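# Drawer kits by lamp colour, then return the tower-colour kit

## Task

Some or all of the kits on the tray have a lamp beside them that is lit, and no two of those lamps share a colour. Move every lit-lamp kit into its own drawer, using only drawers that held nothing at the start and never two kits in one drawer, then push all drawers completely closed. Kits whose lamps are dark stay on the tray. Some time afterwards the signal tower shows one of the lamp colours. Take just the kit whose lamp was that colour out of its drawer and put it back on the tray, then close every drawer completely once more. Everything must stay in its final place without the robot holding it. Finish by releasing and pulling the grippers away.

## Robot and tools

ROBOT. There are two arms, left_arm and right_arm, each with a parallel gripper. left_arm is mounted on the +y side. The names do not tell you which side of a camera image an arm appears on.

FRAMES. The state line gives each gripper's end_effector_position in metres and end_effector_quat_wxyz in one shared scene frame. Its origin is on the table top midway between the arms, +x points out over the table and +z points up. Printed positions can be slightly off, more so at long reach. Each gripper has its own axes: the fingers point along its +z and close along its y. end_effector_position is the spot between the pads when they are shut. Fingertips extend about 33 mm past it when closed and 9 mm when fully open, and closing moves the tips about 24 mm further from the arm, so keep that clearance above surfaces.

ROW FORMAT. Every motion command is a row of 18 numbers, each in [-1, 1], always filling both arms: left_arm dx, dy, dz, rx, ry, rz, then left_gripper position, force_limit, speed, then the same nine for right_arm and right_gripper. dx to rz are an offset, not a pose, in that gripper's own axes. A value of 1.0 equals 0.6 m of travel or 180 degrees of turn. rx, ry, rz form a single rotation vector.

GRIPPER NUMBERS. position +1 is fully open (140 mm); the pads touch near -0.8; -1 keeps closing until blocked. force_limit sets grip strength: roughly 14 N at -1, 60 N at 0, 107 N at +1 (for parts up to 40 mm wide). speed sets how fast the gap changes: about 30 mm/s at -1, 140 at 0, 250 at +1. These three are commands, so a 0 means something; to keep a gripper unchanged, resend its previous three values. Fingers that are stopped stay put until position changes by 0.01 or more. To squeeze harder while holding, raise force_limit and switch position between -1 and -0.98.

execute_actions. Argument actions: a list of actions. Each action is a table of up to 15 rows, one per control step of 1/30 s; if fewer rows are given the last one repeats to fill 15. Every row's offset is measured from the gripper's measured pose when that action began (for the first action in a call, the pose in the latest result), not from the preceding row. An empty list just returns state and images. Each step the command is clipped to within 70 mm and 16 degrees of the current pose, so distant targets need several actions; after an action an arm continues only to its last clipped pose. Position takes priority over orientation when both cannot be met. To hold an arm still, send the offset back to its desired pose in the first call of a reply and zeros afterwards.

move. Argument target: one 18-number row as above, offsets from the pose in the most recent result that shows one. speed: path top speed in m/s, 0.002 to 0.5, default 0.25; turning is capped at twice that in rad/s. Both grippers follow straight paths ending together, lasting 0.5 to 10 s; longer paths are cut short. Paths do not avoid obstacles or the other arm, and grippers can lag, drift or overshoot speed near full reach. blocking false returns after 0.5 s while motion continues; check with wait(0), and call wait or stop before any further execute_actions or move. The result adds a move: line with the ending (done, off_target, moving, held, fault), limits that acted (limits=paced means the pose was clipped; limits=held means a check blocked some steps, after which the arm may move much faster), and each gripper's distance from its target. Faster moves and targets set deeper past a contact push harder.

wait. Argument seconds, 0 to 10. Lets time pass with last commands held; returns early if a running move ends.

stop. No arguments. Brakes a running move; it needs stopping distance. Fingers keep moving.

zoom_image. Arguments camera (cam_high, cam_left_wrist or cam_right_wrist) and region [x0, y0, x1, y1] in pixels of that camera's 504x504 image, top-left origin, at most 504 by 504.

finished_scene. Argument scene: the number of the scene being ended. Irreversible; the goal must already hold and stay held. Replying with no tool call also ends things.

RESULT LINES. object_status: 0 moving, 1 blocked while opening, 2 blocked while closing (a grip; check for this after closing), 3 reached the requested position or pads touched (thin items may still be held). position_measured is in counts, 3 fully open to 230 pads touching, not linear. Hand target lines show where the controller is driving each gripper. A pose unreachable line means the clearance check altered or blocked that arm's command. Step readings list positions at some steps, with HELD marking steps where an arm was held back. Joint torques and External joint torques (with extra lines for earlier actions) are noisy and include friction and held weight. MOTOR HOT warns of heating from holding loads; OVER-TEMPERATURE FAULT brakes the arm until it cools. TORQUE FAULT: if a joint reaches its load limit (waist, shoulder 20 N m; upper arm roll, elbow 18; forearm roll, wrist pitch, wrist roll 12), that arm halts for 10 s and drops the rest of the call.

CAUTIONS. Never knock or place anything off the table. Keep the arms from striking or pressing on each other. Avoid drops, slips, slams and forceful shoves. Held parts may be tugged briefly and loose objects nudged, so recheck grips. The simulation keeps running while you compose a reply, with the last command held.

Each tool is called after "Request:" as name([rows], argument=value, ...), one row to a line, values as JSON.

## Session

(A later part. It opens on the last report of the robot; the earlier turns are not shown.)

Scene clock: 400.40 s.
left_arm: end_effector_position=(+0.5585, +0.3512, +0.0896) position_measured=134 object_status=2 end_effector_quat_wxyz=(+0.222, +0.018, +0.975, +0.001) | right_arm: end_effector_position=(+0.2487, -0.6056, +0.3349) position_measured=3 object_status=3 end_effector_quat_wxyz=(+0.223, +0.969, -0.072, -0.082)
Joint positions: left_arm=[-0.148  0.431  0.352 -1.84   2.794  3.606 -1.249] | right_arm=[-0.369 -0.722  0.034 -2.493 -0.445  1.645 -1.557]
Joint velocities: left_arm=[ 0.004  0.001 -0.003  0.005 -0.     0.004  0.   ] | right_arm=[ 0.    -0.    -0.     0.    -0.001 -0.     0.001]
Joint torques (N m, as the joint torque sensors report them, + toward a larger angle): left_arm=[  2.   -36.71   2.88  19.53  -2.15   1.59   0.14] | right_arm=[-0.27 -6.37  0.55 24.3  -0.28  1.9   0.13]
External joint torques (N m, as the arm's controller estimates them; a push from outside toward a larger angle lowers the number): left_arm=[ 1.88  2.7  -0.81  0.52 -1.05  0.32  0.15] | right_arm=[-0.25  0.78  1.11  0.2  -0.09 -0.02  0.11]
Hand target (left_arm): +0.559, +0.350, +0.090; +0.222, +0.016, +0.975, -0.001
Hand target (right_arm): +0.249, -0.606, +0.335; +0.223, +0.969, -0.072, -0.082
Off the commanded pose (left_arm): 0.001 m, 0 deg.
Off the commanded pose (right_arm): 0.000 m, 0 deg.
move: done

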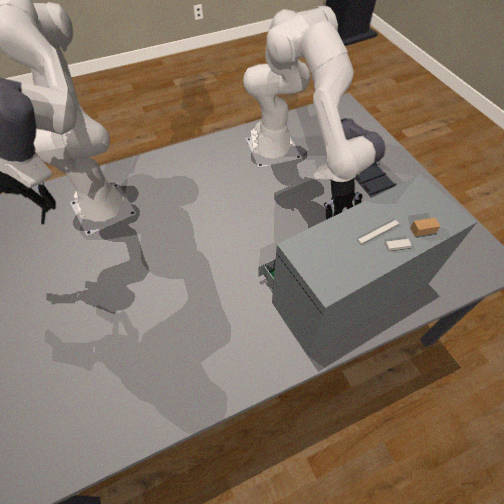

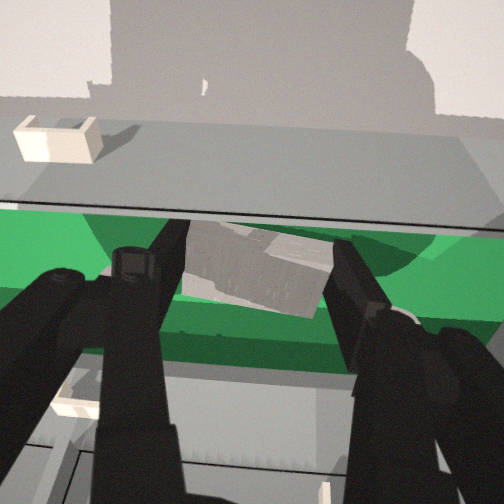

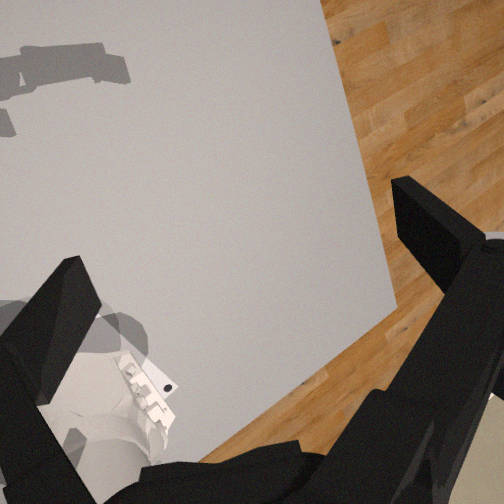

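Request:
move(target=[-0.009,0,0.019,0,0,0,-1,0,-0.5,0,0,0,0,0,0,1,0,0], speed=0.012)

Request:
move(target=[0,0,0,0,0,0,0.25,0,-0.5,0,0,0,0,0,0,1,0,0])

Scene clock: 403.03 s.
left_arm: end_effector_position=(+0.5662, +0.3512, +0.0808) position_measured=134 object_status=2 end_effector_quat_wxyz=(+0.220, +0.019, +0.975, +0.002) | right_arm: end_effector_position=(+0.2487, -0.6056, +0.3349) position_measured=3 object_status=3 end_effector_quat_wxyz=(+0.223, +0.969, -0.072, -0.082)
Joint positions: left_arm=[-0.131  0.467  0.335 -1.806  2.792  3.607 -1.249] | right_arm=[-0.369 -0.722  0.034 -2.493 -0.445  1.645 -1.557]
Joint velocities: left_arm=[ 0.005  0.    -0.006  0.004 -0.     0.    -0.001] | right_arm=[ 0.003 -0.    -0.001  0.001  0.    -0.    -0.001]
Joint torques (N m, as the joint torque sensors report them, + toward a larger angle): left_arm=[  1.99 -38.15   2.79  20.7   -2.14   1.08   0.16] | right_arm=[-0.55 -6.52  0.28 24.47 -0.3   1.9   0.09]
External joint torques (N m, as the arm's controller estimates them; a push from outside toward a larger angle lowers the number): left_arm=[ 2.01  2.28 -0.86  1.79 -1.05 -0.2   0.17] | right_arm=[-0.58  0.62  0.81  0.34 -0.12 -0.04  0.07]
Hand target (left_arm): +0.568, +0.351, +0.081; +0.222, +0.018, +0.975, +0.001
Hand target (right_arm): +0.249, -0.606, +0.335; +0.223, +0.969, -0.072, -0.082
Off the commanded pose (left_arm): 0.002 m, 0 deg.
Off the commanded pose (right_arm): 0.000 m, 0 deg.
move: done

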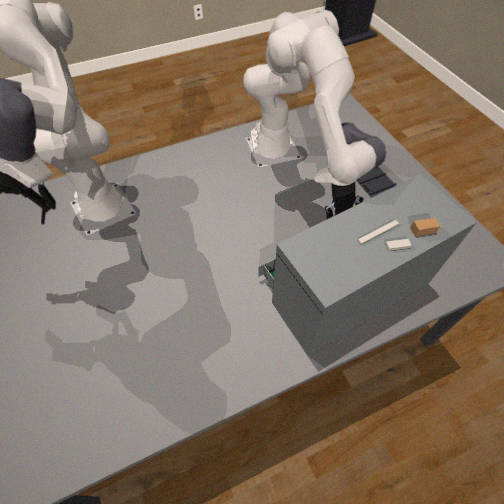

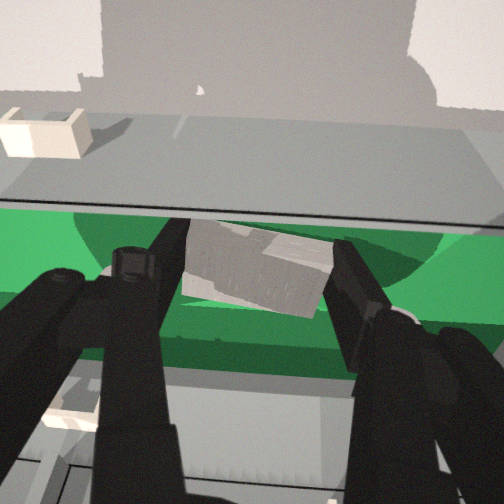

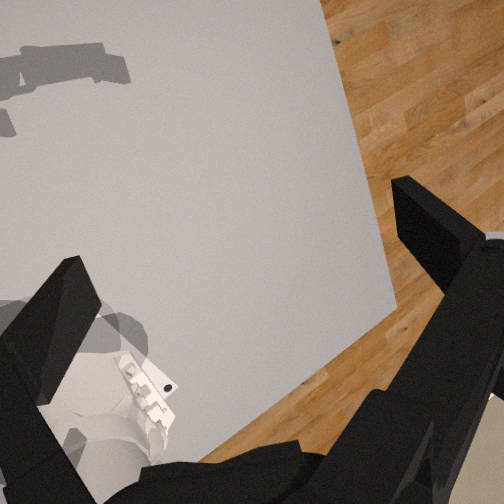

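Scene clock: 403.53 s.
left_arm: end_effector_position=(+0.5662, +0.3512, +0.0808) position_measured=98 object_status=3 end_effector_quat_wxyz=(+0.220, +0.019, +0.975, +0.002) | right_arm: end_effector_position=(+0.2487, -0.6056, +0.3349) position_measured=3 object_status=3 end_effector_quat_wxyz=(+0.223, +0.969, -0.072, -0.082)
Joint positions: left_arm=[-0.131  0.467  0.335 -1.806  2.792  3.607 -1.249] | right_arm=[-0.369 -0.722  0.034 -2.493 -0.445  1.645 -1.557]
Joint velocities: left_arm=[-0.001  0.001  0.001  0.001 -0.002  0.001  0.001] | right_arm=[-0.001 -0.    -0.001 -0.001  0.    -0.     0.   ]
Joint torques (N m, as the joint torque sensors report them, + toward a larger angle): left_arm=[  0.14 -39.47   4.12  18.61  -1.1    1.2    0.01] | right_arm=[-0.4  -6.41  0.43 24.28 -0.28  1.92  0.13]
External joint torques (N m, as the arm's controller estimates them; a push from outside toward a larger angle lowers the number): left_arm=[ 0.23  0.91  0.54 -0.33  0.   -0.09  0.02] | right_arm=[-0.34  0.64  1.04  0.27 -0.09  0.01  0.11]
Hand target (left_arm): +0.566, +0.351, +0.081; +0.220, +0.019, +0.975, +0.002
Hand target (right_arm): +0.249, -0.606, +0.335; +0.223, +0.969, -0.072, -0.082
Off the commanded pose (left_arm): 0.000 m, 0 deg.
Off the commanded pose (right_arm): 0.000 m, 0 deg.
move: done

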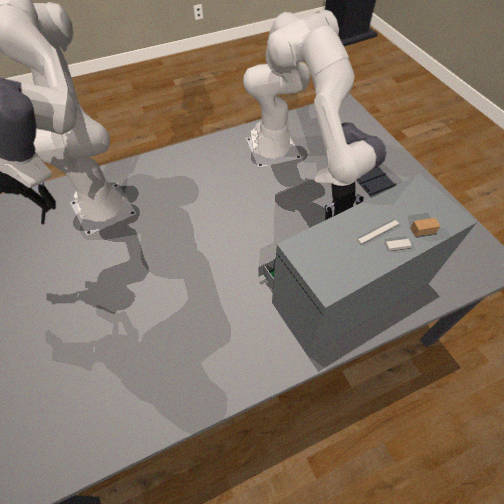

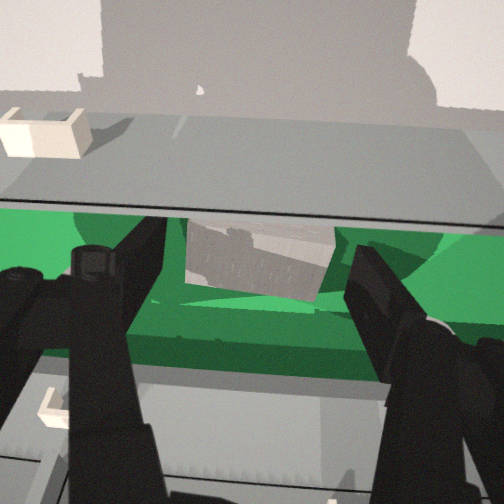

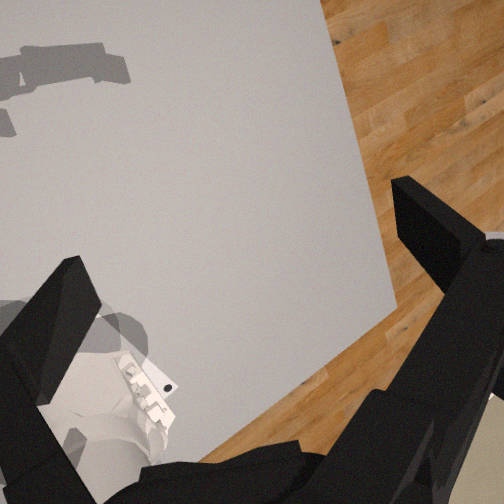

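Request:
move(target=[0,0,-0.133,0,-0.03,0,0.25,0,-0.5,0,0,0,0,0,0,1,0,0], speed=0.06)

Request:
move(target=[0.135,-0.083,-0.05,0,-0.05,0,0.1,0,0,0,0,0,0,0,0,1,0,0], speed=0.07)

Scene clock: 407.10 s.
left_arm: end_effector_position=(+0.5338, +0.3520, +0.1553) position_measured=98 object_status=3 end_effector_quat_wxyz=(+0.266, +0.017, +0.964, +0.001) | right_arm: end_effector_position=(+0.2487, -0.6056, +0.3349) position_measured=3 object_status=3 end_effector_quat_wxyz=(+0.223, +0.969, -0.072, -0.082)
Joint positions: left_arm=[-0.363  0.212  0.562 -2.011  2.819  3.569 -1.254] | right_arm=[-0.369 -0.722  0.034 -2.493 -0.445  1.645 -1.557]
Joint velocities: left_arm=[-0.065 -0.001  0.058 -0.007  0.001 -0.003  0.   ] | right_arm=[-0.     0.001  0.001  0.     0.001 -0.     0.   ]
Joint torques (N m, as the joint torque sensors report them, + toward a larger angle): left_arm=[ -1.23 -30.28   4.29  17.98  -0.2    0.54   0.11] | right_arm=[-0.45 -6.35  0.52 24.32 -0.29  1.88  0.12]
External joint torques (N m, as the arm's controller estimates them; a push from outside toward a larger angle lowers the number): left_arm=[-1.44  0.7   1.2  -1.8   0.99 -0.43  0.12] | right_arm=[-0.53  0.64  0.96  0.33 -0.11 -0.04  0.1 ]
Hand target (left_arm): +0.533, +0.353, +0.155; +0.267, +0.020, +0.964, +0.003
Hand target (right_arm): +0.249, -0.606, +0.335; +0.223, +0.969, -0.072, -0.082
Off the commanded pose (left_arm): 0.003 m, 0 deg.
Off the commanded pose (right_arm): 0.000 m, 0 deg.
joint sent to its limit (left arm) — the command would take joint 5 (forearm roll) past its upper limit, so that joint was sent only as far as its limit.
move: done

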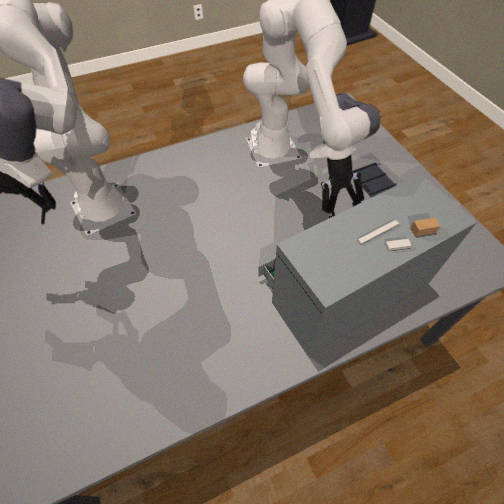

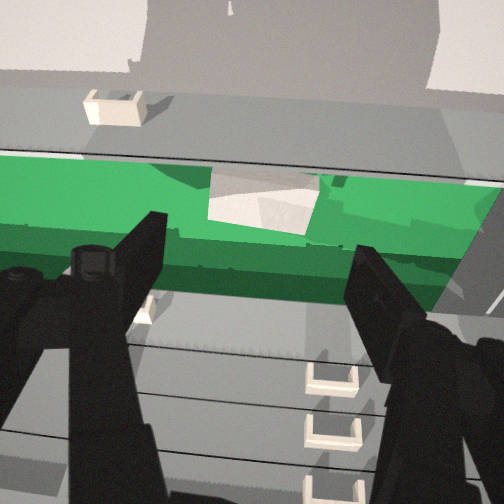

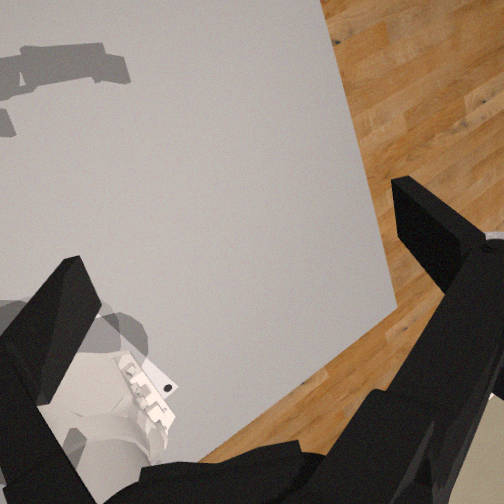

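Scene clock: 409.67 s.
left_arm: end_effector_position=(+0.4487, +0.3044, +0.1423) position_measured=117 object_status=3 end_effector_quat_wxyz=(+0.345, +0.008, +0.938, -0.011) | right_arm: end_effector_position=(+0.2487, -0.6056, +0.3349) position_measured=3 object_status=3 end_effector_quat_wxyz=(+0.223, +0.969, -0.072, -0.082)
Joint positions: left_arm=[ 0.261 -0.152 -0.154 -2.54   2.588  3.196 -1.045] | right_arm=[-0.369 -0.722  0.034 -2.493 -0.445  1.645 -1.557]
Joint velocities: left_arm=[ 0.265 -0.009 -0.262 -0.001 -0.104  0.009  0.108] | right_arm=[ 0.002 -0.    -0.001  0.001 -0.001  0.    -0.002]
Joint torques (N m, as the joint torque sensors report them, + toward a larger angle): left_arm=[  2.29 -20.97  -1.1   17.48  -2.6    1.03   0.28] | right_arm=[-0.46 -6.48  0.44 24.35 -0.27  1.9   0.12]
External joint torques (N m, as the arm's controller estimates them; a push from outside toward a larger angle lowers the number): left_arm=[ 2.34 -0.15 -2.08 -1.39 -1.21  0.43  0.3 ] | right_arm=[-0.47  0.65  1.01  0.24 -0.08 -0.03  0.1 ]
Hand target (left_arm): +0.447, +0.303, +0.142; +0.343, +0.017, +0.939, -0.007
Hand target (right_arm): +0.249, -0.606, +0.335; +0.223, +0.969, -0.072, -0.082
Off the commanded pose (left_arm): 0.004 m, 2 deg.
Off the commanded pose (right_arm): 0.000 m, 0 deg.
move: off_target (left_arm)

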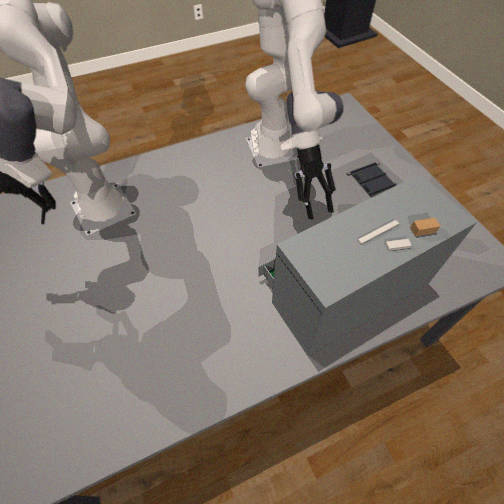

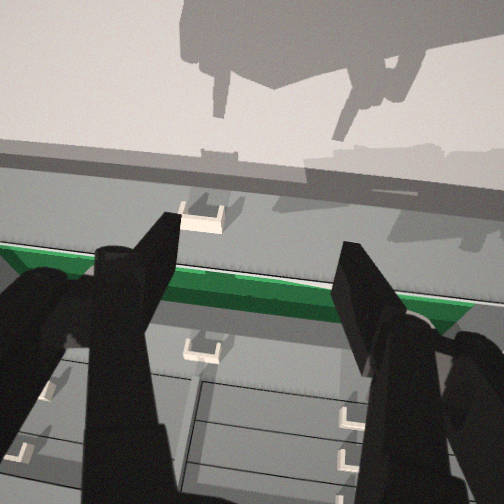

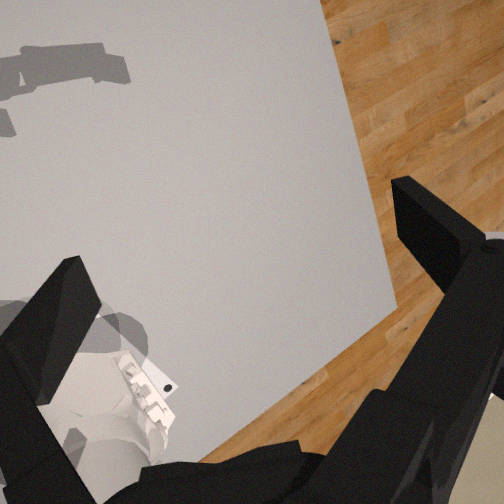

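Request:
move(target=[0.004,-0.066,0.105,0,0,0,0.1,0,0,0,0,0,0,0,0,1,0,0], speed=0.05)

Scene clock: 412.20 s.
left_arm: end_effector_position=(+0.4845, +0.2626, +0.0925) position_measured=117 object_status=3 end_effector_quat_wxyz=(+0.344, +0.005, +0.939, -0.015) | right_arm: end_effector_position=(+0.2487, -0.6056, +0.3349) position_measured=3 object_status=3 end_effector_quat_wxyz=(+0.223, +0.969, -0.072, -0.082)
Joint positions: left_arm=[ 0.265  0.061 -0.251 -2.453  2.471  3.049 -0.985] | right_arm=[-0.369 -0.722  0.034 -2.493 -0.445  1.645 -1.557]
Joint velocities: left_arm=[-0.001  0.001  0.     0.001 -0.007 -0.01   0.013] | right_arm=[-0.001  0.    -0.001  0.    -0.001 -0.     0.   ]
Joint torques (N m, as the joint torque sensors report them, + toward a larger angle): left_arm=[ -1.63 -24.84  -1.25  18.74  -2.47   0.19   0.26] | right_arm=[-0.38 -6.49  0.56 24.25 -0.27  1.91  0.09]
External joint torques (N m, as the arm's controller estimates them; a push from outside toward a larger angle lowers the number): left_arm=[-1.66  1.33 -0.78  1.1  -1.22 -0.47  0.28] | right_arm=[-0.36  0.63  1.14  0.17 -0.08 -0.01  0.07]
Hand target (left_arm): +0.486, +0.261, +0.093; +0.346, +0.007, +0.938, -0.014
Hand target (right_arm): +0.249, -0.606, +0.335; +0.223, +0.969, -0.072, -0.082
Off the commanded pose (left_arm): 0.003 m, 1 deg.
Off the commanded pose (right_arm): 0.000 m, 0 deg.
move: done

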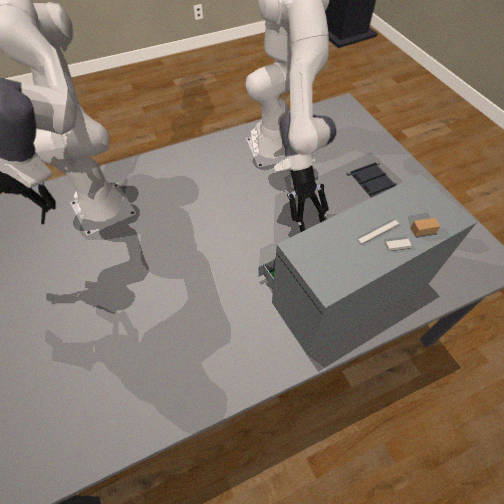

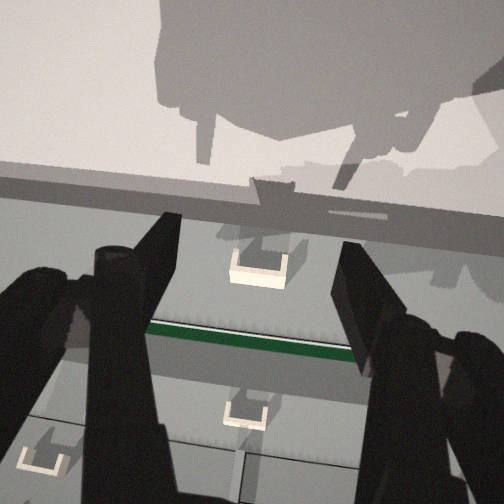

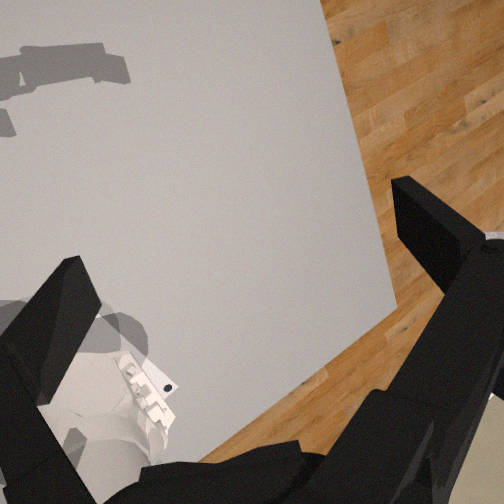

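Request:
move(target=[-0.004,0.002,0.024,0,0,0,0.1,0,0,0,0,0,0,0,0,1,0,0], speed=0.025)

Request:
move(target=[0,0,0,0,0,0,-1,0,0,0,0,0,0,0,0,1,0,0])

Request:
move(target=[-0.137,0.016,0.119,0,-0.03,0,-1,0,0,0,0,0,0,0,0,1,0,0], speed=0.04)

Scene clock: 414.83 s.
left_arm: end_effector_position=(+0.4935, +0.2620, +0.0824) position_measured=117 object_status=3 end_effector_quat_wxyz=(+0.342, +0.006, +0.940, -0.015) | right_arm: end_effector_position=(+0.2487, -0.6056, +0.3349) position_measured=3 object_status=3 end_effector_quat_wxyz=(+0.223, +0.969, -0.072, -0.082)
Joint positions: left_arm=[ 0.264  0.109 -0.251 -2.421  2.488  3.037 -0.992] | right_arm=[-0.369 -0.722  0.034 -2.493 -0.445  1.645 -1.557]
Joint velocities: left_arm=[ 0.001  0.003 -0.001  0.004  0.007 -0.006 -0.01 ] | right_arm=[-0.     0.001 -0.    -0.001  0.001 -0.    -0.001]
Joint torques (N m, as the joint torque sensors report them, + toward a larger angle): left_arm=[  2.1  -25.92  -2.11  18.09  -0.21   0.12  -0.12] | right_arm=[-0.44 -6.54  0.37 24.48 -0.31  1.89  0.14]
External joint torques (N m, as the arm's controller estimates them; a push from outside toward a larger angle lowers the number): left_arm=[ 2.14  1.71 -1.15  0.62  1.02 -0.54 -0.1 ] | right_arm=[-0.47  0.53  0.89  0.44 -0.13 -0.03  0.12]
Hand target (left_arm): +0.496, +0.263, +0.083; +0.344, +0.005, +0.939, -0.015
Hand target (right_arm): +0.249, -0.606, +0.335; +0.223, +0.969, -0.072, -0.082
Off the commanded pose (left_arm): 0.003 m, 0 deg.
Off the commanded pose (right_arm): 0.000 m, 0 deg.
move: done

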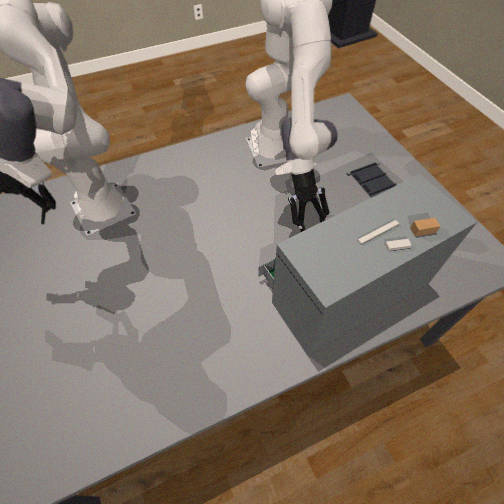

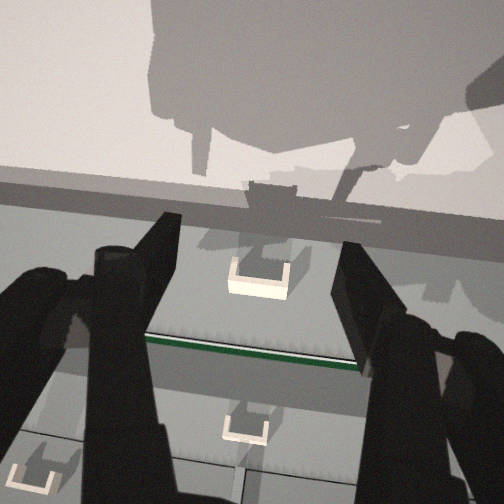

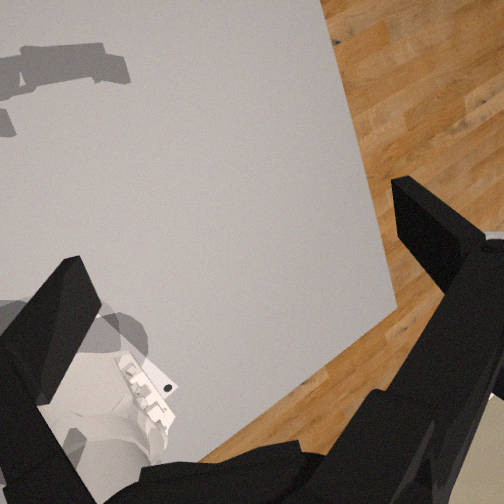

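Scene clock: 415.40 s.
left_arm: end_effector_position=(+0.4942, +0.2643, +0.0826) position_measured=194 object_status=2 end_effector_quat_wxyz=(+0.342, +0.005, +0.939, -0.014) | right_arm: end_effector_position=(+0.2487, -0.6056, +0.3349) position_measured=3 object_status=3 end_effector_quat_wxyz=(+0.223, +0.969, -0.072, -0.082)
Joint positions: left_arm=[ 0.266  0.109 -0.249 -2.421  2.488  3.036 -0.992] | right_arm=[-0.369 -0.722  0.034 -2.493 -0.445  1.645 -1.557]
Joint velocities: left_arm=[ 0.001  0.    -0.001  0.001 -0.001 -0.001  0.002] | right_arm=[ 0.  0. -0. -0. -0. -0.  0.]
Joint torques (N m, as the joint torque sensors report them, + toward a larger angle): left_arm=[ -0.77 -25.43  -2.57  17.26  -1.26   0.72   0.2 ] | right_arm=[-0.45 -6.37  0.47 24.39 -0.29  1.89  0.12]
External joint torques (N m, as the arm's controller estimates them; a push from outside toward a larger angle lowers the number): left_arm=[-0.73  2.21 -1.61 -0.29 -0.02  0.08  0.22] | right_arm=[-0.44  0.72  1.03  0.35 -0.11 -0.03  0.1 ]
Hand target (left_arm): +0.493, +0.262, +0.082; +0.342, +0.006, +0.940, -0.015
Hand target (right_arm): +0.249, -0.606, +0.335; +0.223, +0.969, -0.072, -0.082
Off the commanded pose (left_arm): 0.002 m, 0 deg.
Off the commanded pose (right_arm): 0.000 m, 0 deg.
move: done

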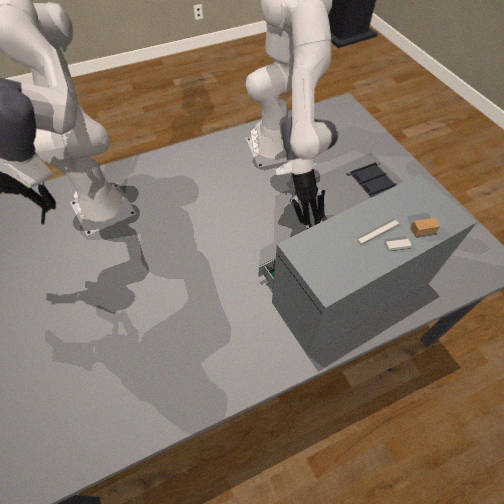

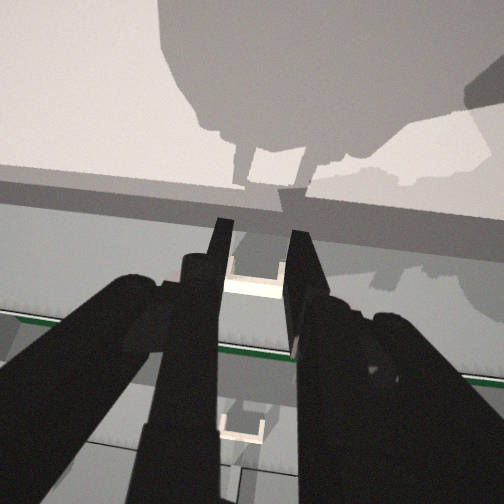

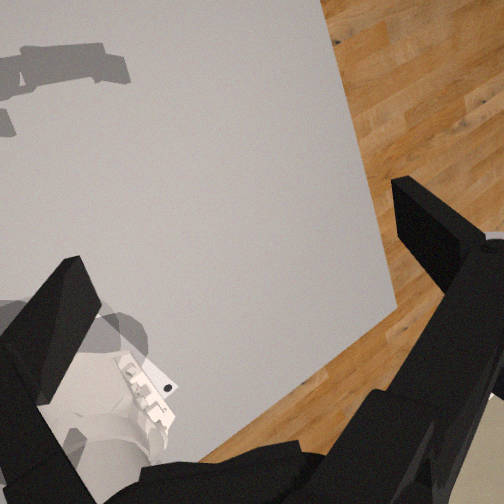

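Scene clock: 418.40 s.
left_arm: end_effector_position=(+0.6019, +0.2752, +0.0803) position_measured=194 object_status=2 end_effector_quat_wxyz=(+0.386, -0.001, +0.922, -0.015) | right_arm: end_effector_position=(+0.2487, -0.6056, +0.3349) position_measured=3 object_status=3 end_effector_quat_wxyz=(+0.223, +0.969, -0.072, -0.082)
Joint positions: left_arm=[ 0.291  0.341 -0.247 -2.142  2.552  2.988 -0.995] | right_arm=[-0.369 -0.722  0.034 -2.493 -0.445  1.645 -1.557]
Joint velocities: left_arm=[-0.001 -0.002  0.001  0.     0.001 -0.     0.001] | right_arm=[ 0.    -0.001  0.001 -0.     0.    -0.     0.   ]
Joint torques (N m, as the joint torque sensors report them, + toward a larger angle): left_arm=[ -0.57 -31.38  -5.36  19.99  -0.52   0.21   0.07] | right_arm=[-0.12 -6.43  0.39 24.27 -0.29  1.93  0.14]
External joint torques (N m, as the arm's controller estimates them; a push from outside toward a larger angle lowers the number): left_arm=[-0.6   4.51 -2.34  1.6   0.77 -0.13  0.09] | right_arm=[-0.13  0.74  0.93  0.21 -0.11  0.02  0.12]
Hand target (left_arm): +0.603, +0.272, +0.079; +0.387, +0.003, +0.922, -0.016
Hand target (right_arm): +0.249, -0.606, +0.335; +0.223, +0.969, -0.072, -0.082
Off the commanded pose (left_arm): 0.004 m, 1 deg.
Off the commanded pose (right_arm): 0.000 m, 0 deg.
move: off_target (left_arm)

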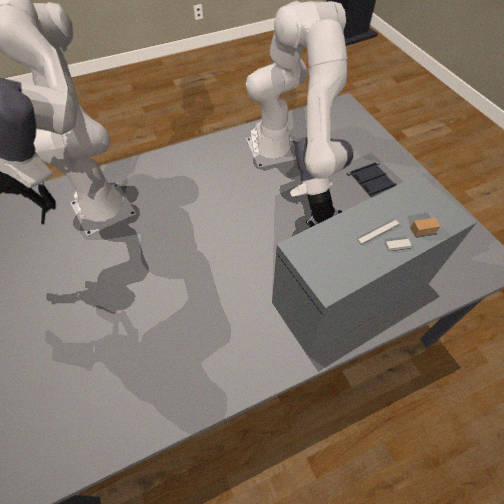

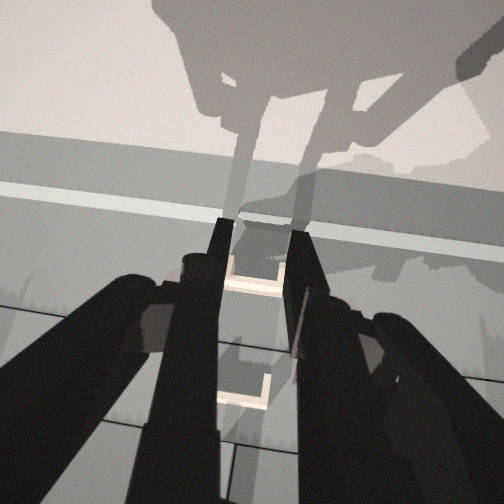

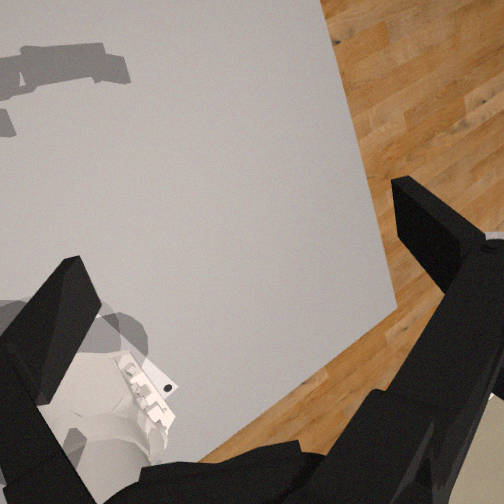

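Request:
move(target=[-0.007,0,0.007,0,0,0,-1,0,0,0,0,0,0,0,0,1,0,0], speed=0.012)

Request:
move(target=[0,0,0,0,0,0,0.1,0,0,0,0,0,0,0,0,1,0,0])

Request:
move(target=[0,0,-0.2,0,0,0,0.1,0,0,0,0,0,0,0,0,1,0,0], speed=0.08)

Request:
move(target=[0,0.55,-0.2,0,0.06,0,0.1,0,0,0,0,0,0,0,0,1,0,0], speed=0.13)

Scene clock: 421.53 s.
left_arm: end_effector_position=(+0.6030, +0.2757, +0.0804) position_measured=194 object_status=2 end_effector_quat_wxyz=(+0.383, +0.001, +0.924, -0.016) | right_arm: end_effector_position=(+0.2487, -0.6056, +0.3349) position_measured=3 object_status=3 end_effector_quat_wxyz=(+0.223, +0.969, -0.072, -0.082)
Joint positions: left_arm=[ 0.287  0.345 -0.238 -2.13   2.547  3.005 -0.986] | right_arm=[-0.369 -0.722  0.034 -2.493 -0.445  1.645 -1.557]
Joint velocities: left_arm=[-0.007  0.     0.009  0.003 -0.004  0.009  0.009] | right_arm=[-0.001  0.002 -0.001 -0.001  0.     0.     0.   ]
Joint torques (N m, as the joint torque sensors report them, + toward a larger angle): left_arm=[ -2.39 -29.45  -3.13  21.66  -2.76  -1.31   0.1 ] | right_arm=[-0.35 -6.41  0.34 24.01 -0.28  1.89  0.14]
External joint torques (N m, as the arm's controller estimates them; a push from outside toward a larger angle lowers the number): left_arm=[-2.34  6.71 -0.05  3.28 -1.45 -1.71  0.11] | right_arm=[-0.3   0.59  0.95  0.01 -0.09 -0.03  0.12]
Hand target (left_arm): +0.608, +0.275, +0.080; +0.386, -0.001, +0.922, -0.015
Hand target (right_arm): +0.249, -0.606, +0.335; +0.223, +0.969, -0.072, -0.082
Off the commanded pose (left_arm): 0.005 m, 1 deg.
Off the commanded pose (right_arm): 0.000 m, 0 deg.
move: off_target (left_arm)

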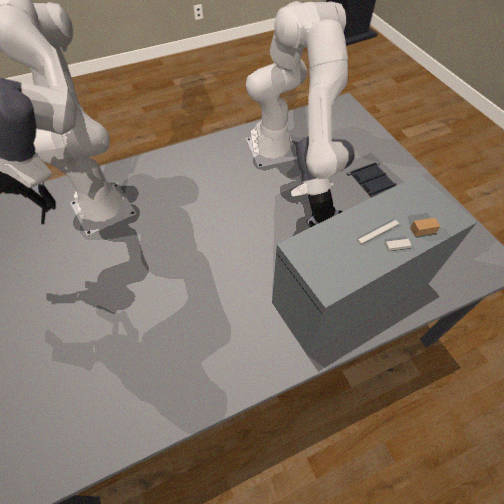

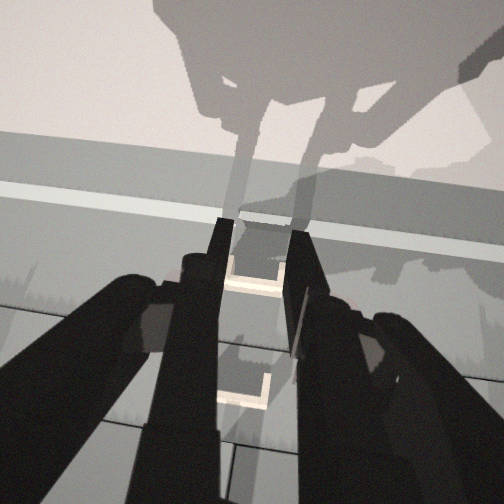

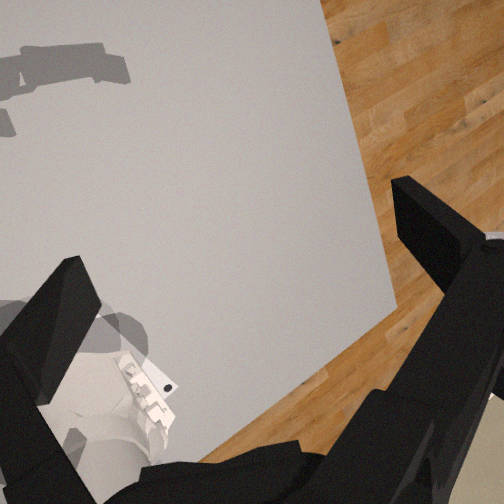

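Scene clock: 422.10 s.
left_arm: end_effector_position=(+0.6027, +0.2756, +0.0804) position_measured=117 object_status=0 end_effector_quat_wxyz=(+0.382, +0.001, +0.924, -0.016) | right_arm: end_effector_position=(+0.2487, -0.6056, +0.3349) position_measured=3 object_status=3 end_effector_quat_wxyz=(+0.223, +0.969, -0.072, -0.082)
Joint positions: left_arm=[ 0.287  0.345 -0.237 -2.13   2.547  3.006 -0.986] | right_arm=[-0.369 -0.722  0.034 -2.493 -0.445  1.645 -1.557]
Joint velocities: left_arm=[-0.001  0.001  0.001  0.    -0.    -0.    -0.   ] | right_arm=[ 0.001 -0.001  0.001  0.001 -0.001  0.     0.   ]
Joint torques (N m, as the joint torque sensors report them, + toward a larger angle): left_arm=[  0.09 -34.28  -3.43  17.38  -1.33   0.28   0.02] | right_arm=[-0.23 -6.45  0.47 24.17 -0.27  1.92  0.14]
External joint torques (N m, as the arm's controller estimates them; a push from outside toward a larger angle lowers the number): left_arm=[ 0.03  1.86 -0.47 -1.05 -0.01 -0.11  0.04] | right_arm=[-0.23  0.71  1.01  0.07 -0.09  0.    0.12]
Hand target (left_arm): +0.603, +0.276, +0.080; +0.383, +0.001, +0.924, -0.016
Hand target (right_arm): +0.249, -0.606, +0.335; +0.223, +0.969, -0.072, -0.082
Off the commanded pose (left_arm): 0.000 m, 0 deg.
Off the commanded pose (right_arm): 0.000 m, 0 deg.
move: done

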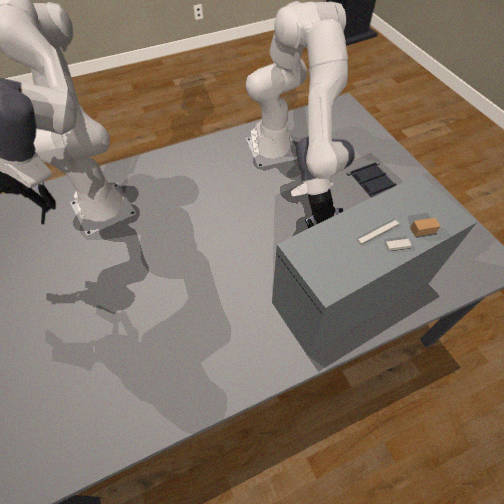

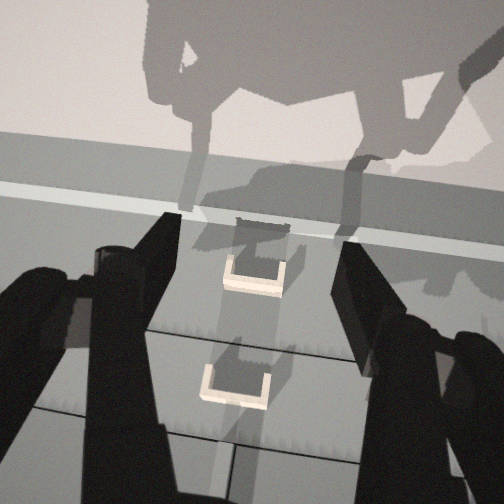

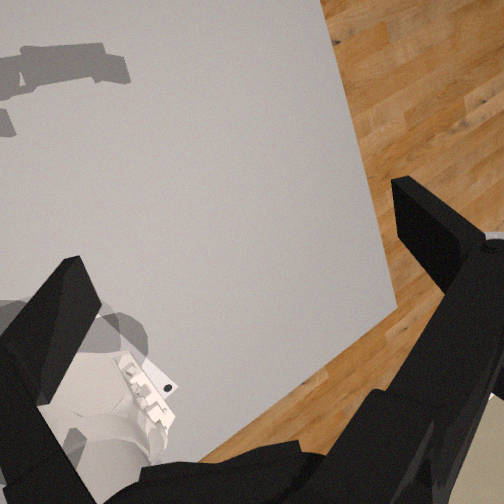

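Scene clock: 424.03 s.
left_arm: end_effector_position=(+0.5205, +0.2814, +0.1668) position_measured=117 object_status=3 end_effector_quat_wxyz=(+0.384, -0.004, +0.923, -0.016) | right_arm: end_effector_position=(+0.2487, -0.6056, +0.3349) position_measured=3 object_status=3 end_effector_quat_wxyz=(+0.223, +0.969, -0.072, -0.082)
Joint positions: left_arm=[ 0.299 -0.041 -0.217 -2.398  2.408  3.135 -0.9  ] | right_arm=[-0.369 -0.722  0.034 -2.493 -0.445  1.645 -1.557]
Joint velocities: left_arm=[ 0.009 -0.002 -0.007 -0.007 -0.046  0.009  0.066] | right_arm=[-0.     0.     0.001  0.001 -0.001 -0.     0.   ]
Joint torques (N m, as the joint torque sensors report them, + toward a larger angle): left_arm=[  2.05 -26.01  -1.3   18.21  -2.78   0.88   0.26] | right_arm=[-0.31 -6.43  0.53 24.39 -0.28  1.92  0.12]
External joint torques (N m, as the arm's controller estimates them; a push from outside toward a larger angle lowers the number): left_arm=[ 2.12 -0.9  -1.56 -1.62 -1.16  0.4   0.28] | right_arm=[-0.29  0.66  1.11  0.32 -0.09  0.    0.1 ]
Hand target (left_arm): +0.519, +0.281, +0.166; +0.382, +0.002, +0.924, -0.014
Hand target (right_arm): +0.249, -0.606, +0.335; +0.223, +0.969, -0.072, -0.082
Off the commanded pose (left_arm): 0.004 m, 1 deg.
Off the commanded pose (right_arm): 0.000 m, 0 deg.
move: off_target (left_arm)

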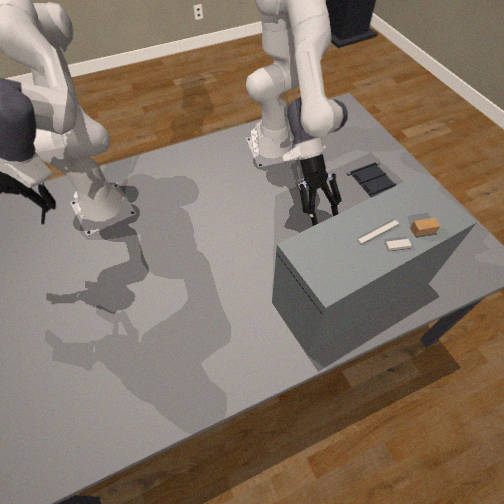

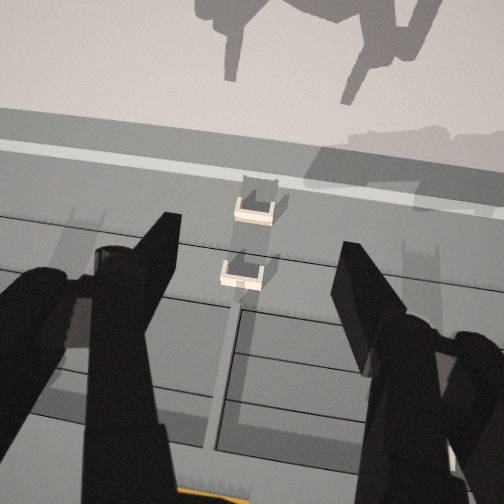

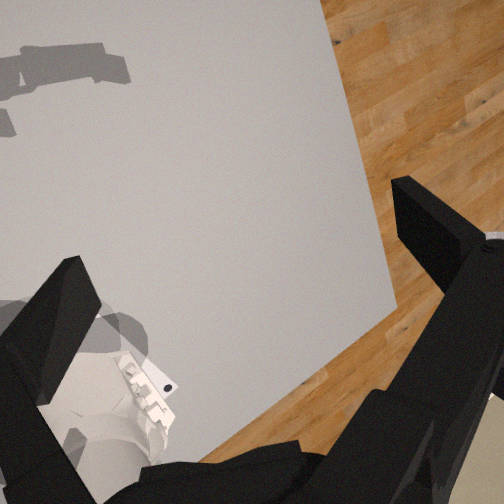

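Scene clock: 427.57 s.
left_arm: end_effector_position=(+0.4307, +0.6209, +0.2336) position_measured=117 object_status=3 end_effector_quat_wxyz=(+0.284, -0.009, +0.959, -0.009) | right_arm: end_effector_position=(+0.2487, -0.6056, +0.3349) position_measured=3 object_status=3 end_effector_quat_wxyz=(+0.223, +0.969, -0.072, -0.082)
Joint positions: left_arm=[ 0.305  0.096  0.652 -2.04   2.41   3.892 -0.301] | right_arm=[-0.369 -0.722  0.034 -2.493 -0.445  1.645 -1.557]
Joint velocities: left_arm=[-0.     0.002 -0.001 -0.001 -0.005  0.006  0.034] | right_arm=[ 0.002 -0.001 -0.    -0.    -0.001  0.     0.   ]
Joint torques (N m, as the joint torque sensors report them, + toward a larger angle): left_arm=[  1.61 -25.19   0.    21.28  -3.55   2.22   0.37] | right_arm=[-0.64 -6.49  0.46 24.48 -0.28  1.96  0.14]
External joint torques (N m, as the arm's controller estimates them; a push from outside toward a larger angle lowers the number): left_arm=[ 1.57  1.65 -1.47  1.29 -1.16  0.46  0.39] | right_arm=[-0.69  0.62  0.97  0.45 -0.1   0.03  0.12]
Hand target (left_arm): +0.431, +0.621, +0.234; +0.285, -0.004, +0.958, -0.009
Hand target (right_arm): +0.249, -0.606, +0.335; +0.223, +0.969, -0.072, -0.082
Off the commanded pose (left_arm): 0.011 m, 2 deg.
Off the commanded pose (right_arm): 0.000 m, 0 deg.
move: off_target (left_arm)

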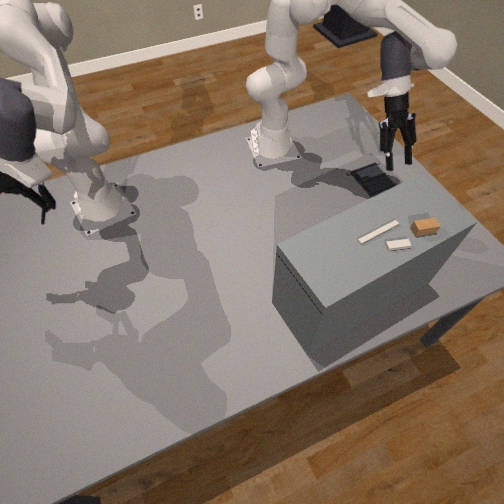

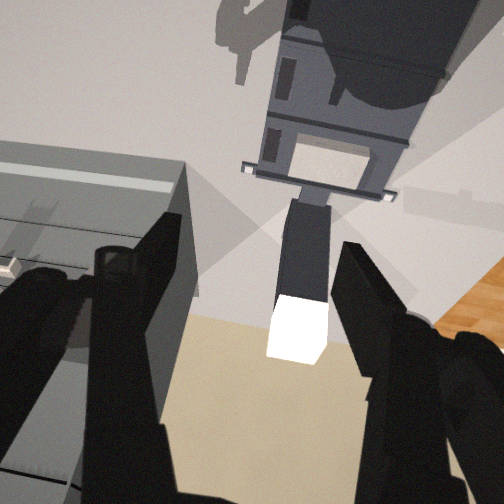

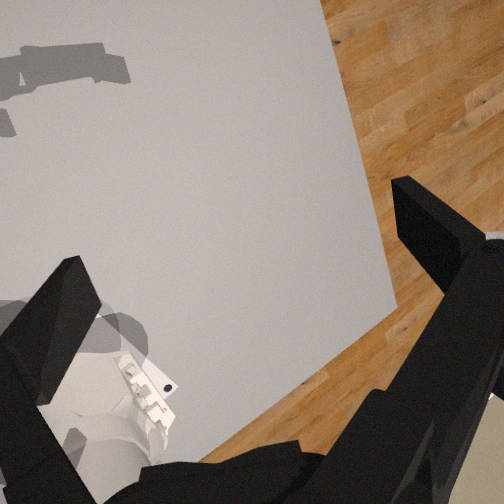

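Request:
move(target=[0.08,-0.2,0,0,-0.15,0,0.1,0,0,0,0,0,0,0,0,1,0,0], speed=0.12)

Scene clock: 432.03 s.
left_arm: end_effector_position=(+0.3908, +0.5100, +0.2161) position_measured=117 object_status=3 end_effector_quat_wxyz=(+0.503, -0.018, +0.864, +0.002) | right_arm: end_effector_position=(+0.2487, -0.6056, +0.3349) position_measured=3 object_status=3 end_effector_quat_wxyz=(+0.223, +0.969, -0.072, -0.082)
Joint positions: left_arm=[-0.306 -1.102  1.47  -2.888  2.388  2.954  0.429] | right_arm=[-0.369 -0.722  0.034 -2.493 -0.445  1.645 -1.557]
Joint velocities: left_arm=[-0.    -0.004  0.004 -0.001  0.003 -0.016 -0.001] | right_arm=[ 0.001  0.001  0.    -0.001  0.    -0.001  0.001]
Joint torques (N m, as the joint torque sensors report them, + toward a larger angle): left_arm=[ -0.53   7.44 -16.32   4.56  -0.13   1.81  -0.05] | right_arm=[-0.59 -6.59  0.55 24.43 -0.3   1.92  0.12]
External joint torques (N m, as the arm's controller estimates them; a push from outside toward a larger angle lowers the number): left_arm=[-0.56 -1.97 -0.11 -2.32  1.08 -0.32 -0.03] | right_arm=[-0.63  0.44  1.07  0.42 -0.12  0.    0.11]
Hand target (left_arm): +0.391, +0.509, +0.215; +0.503, -0.017, +0.864, +0.002
Hand target (right_arm): +0.249, -0.606, +0.335; +0.223, +0.969, -0.072, -0.082
Off the commanded pose (left_arm): 0.012 m, 1 deg.
Off the commanded pose (right_arm): 0.000 m, 0 deg.
move: off_target (left_arm)

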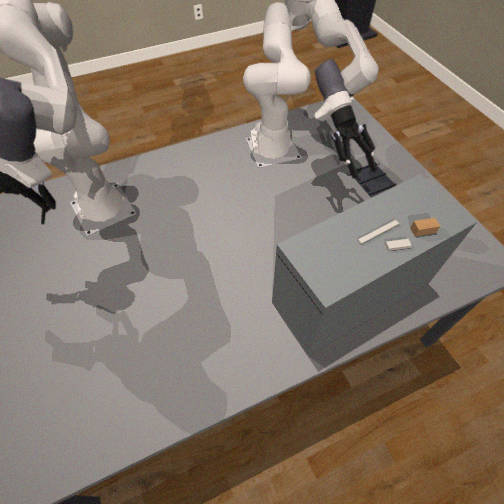

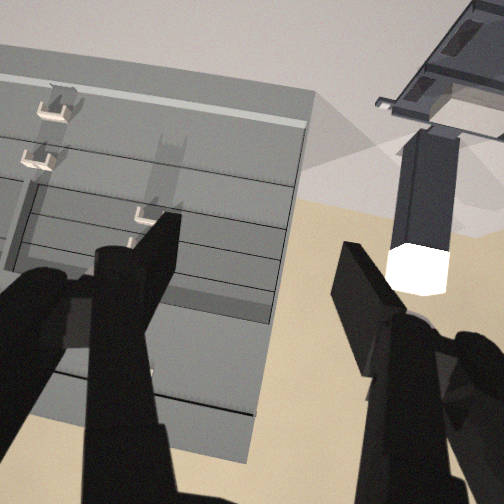

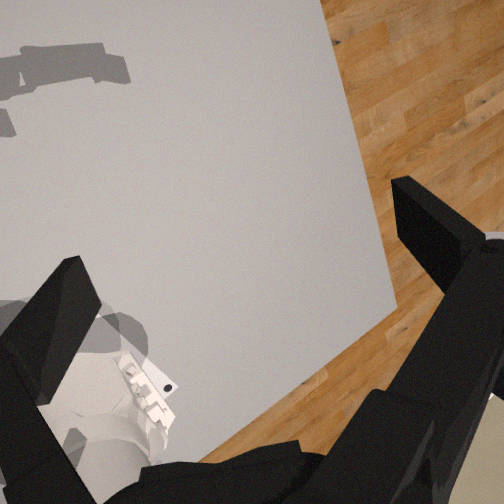

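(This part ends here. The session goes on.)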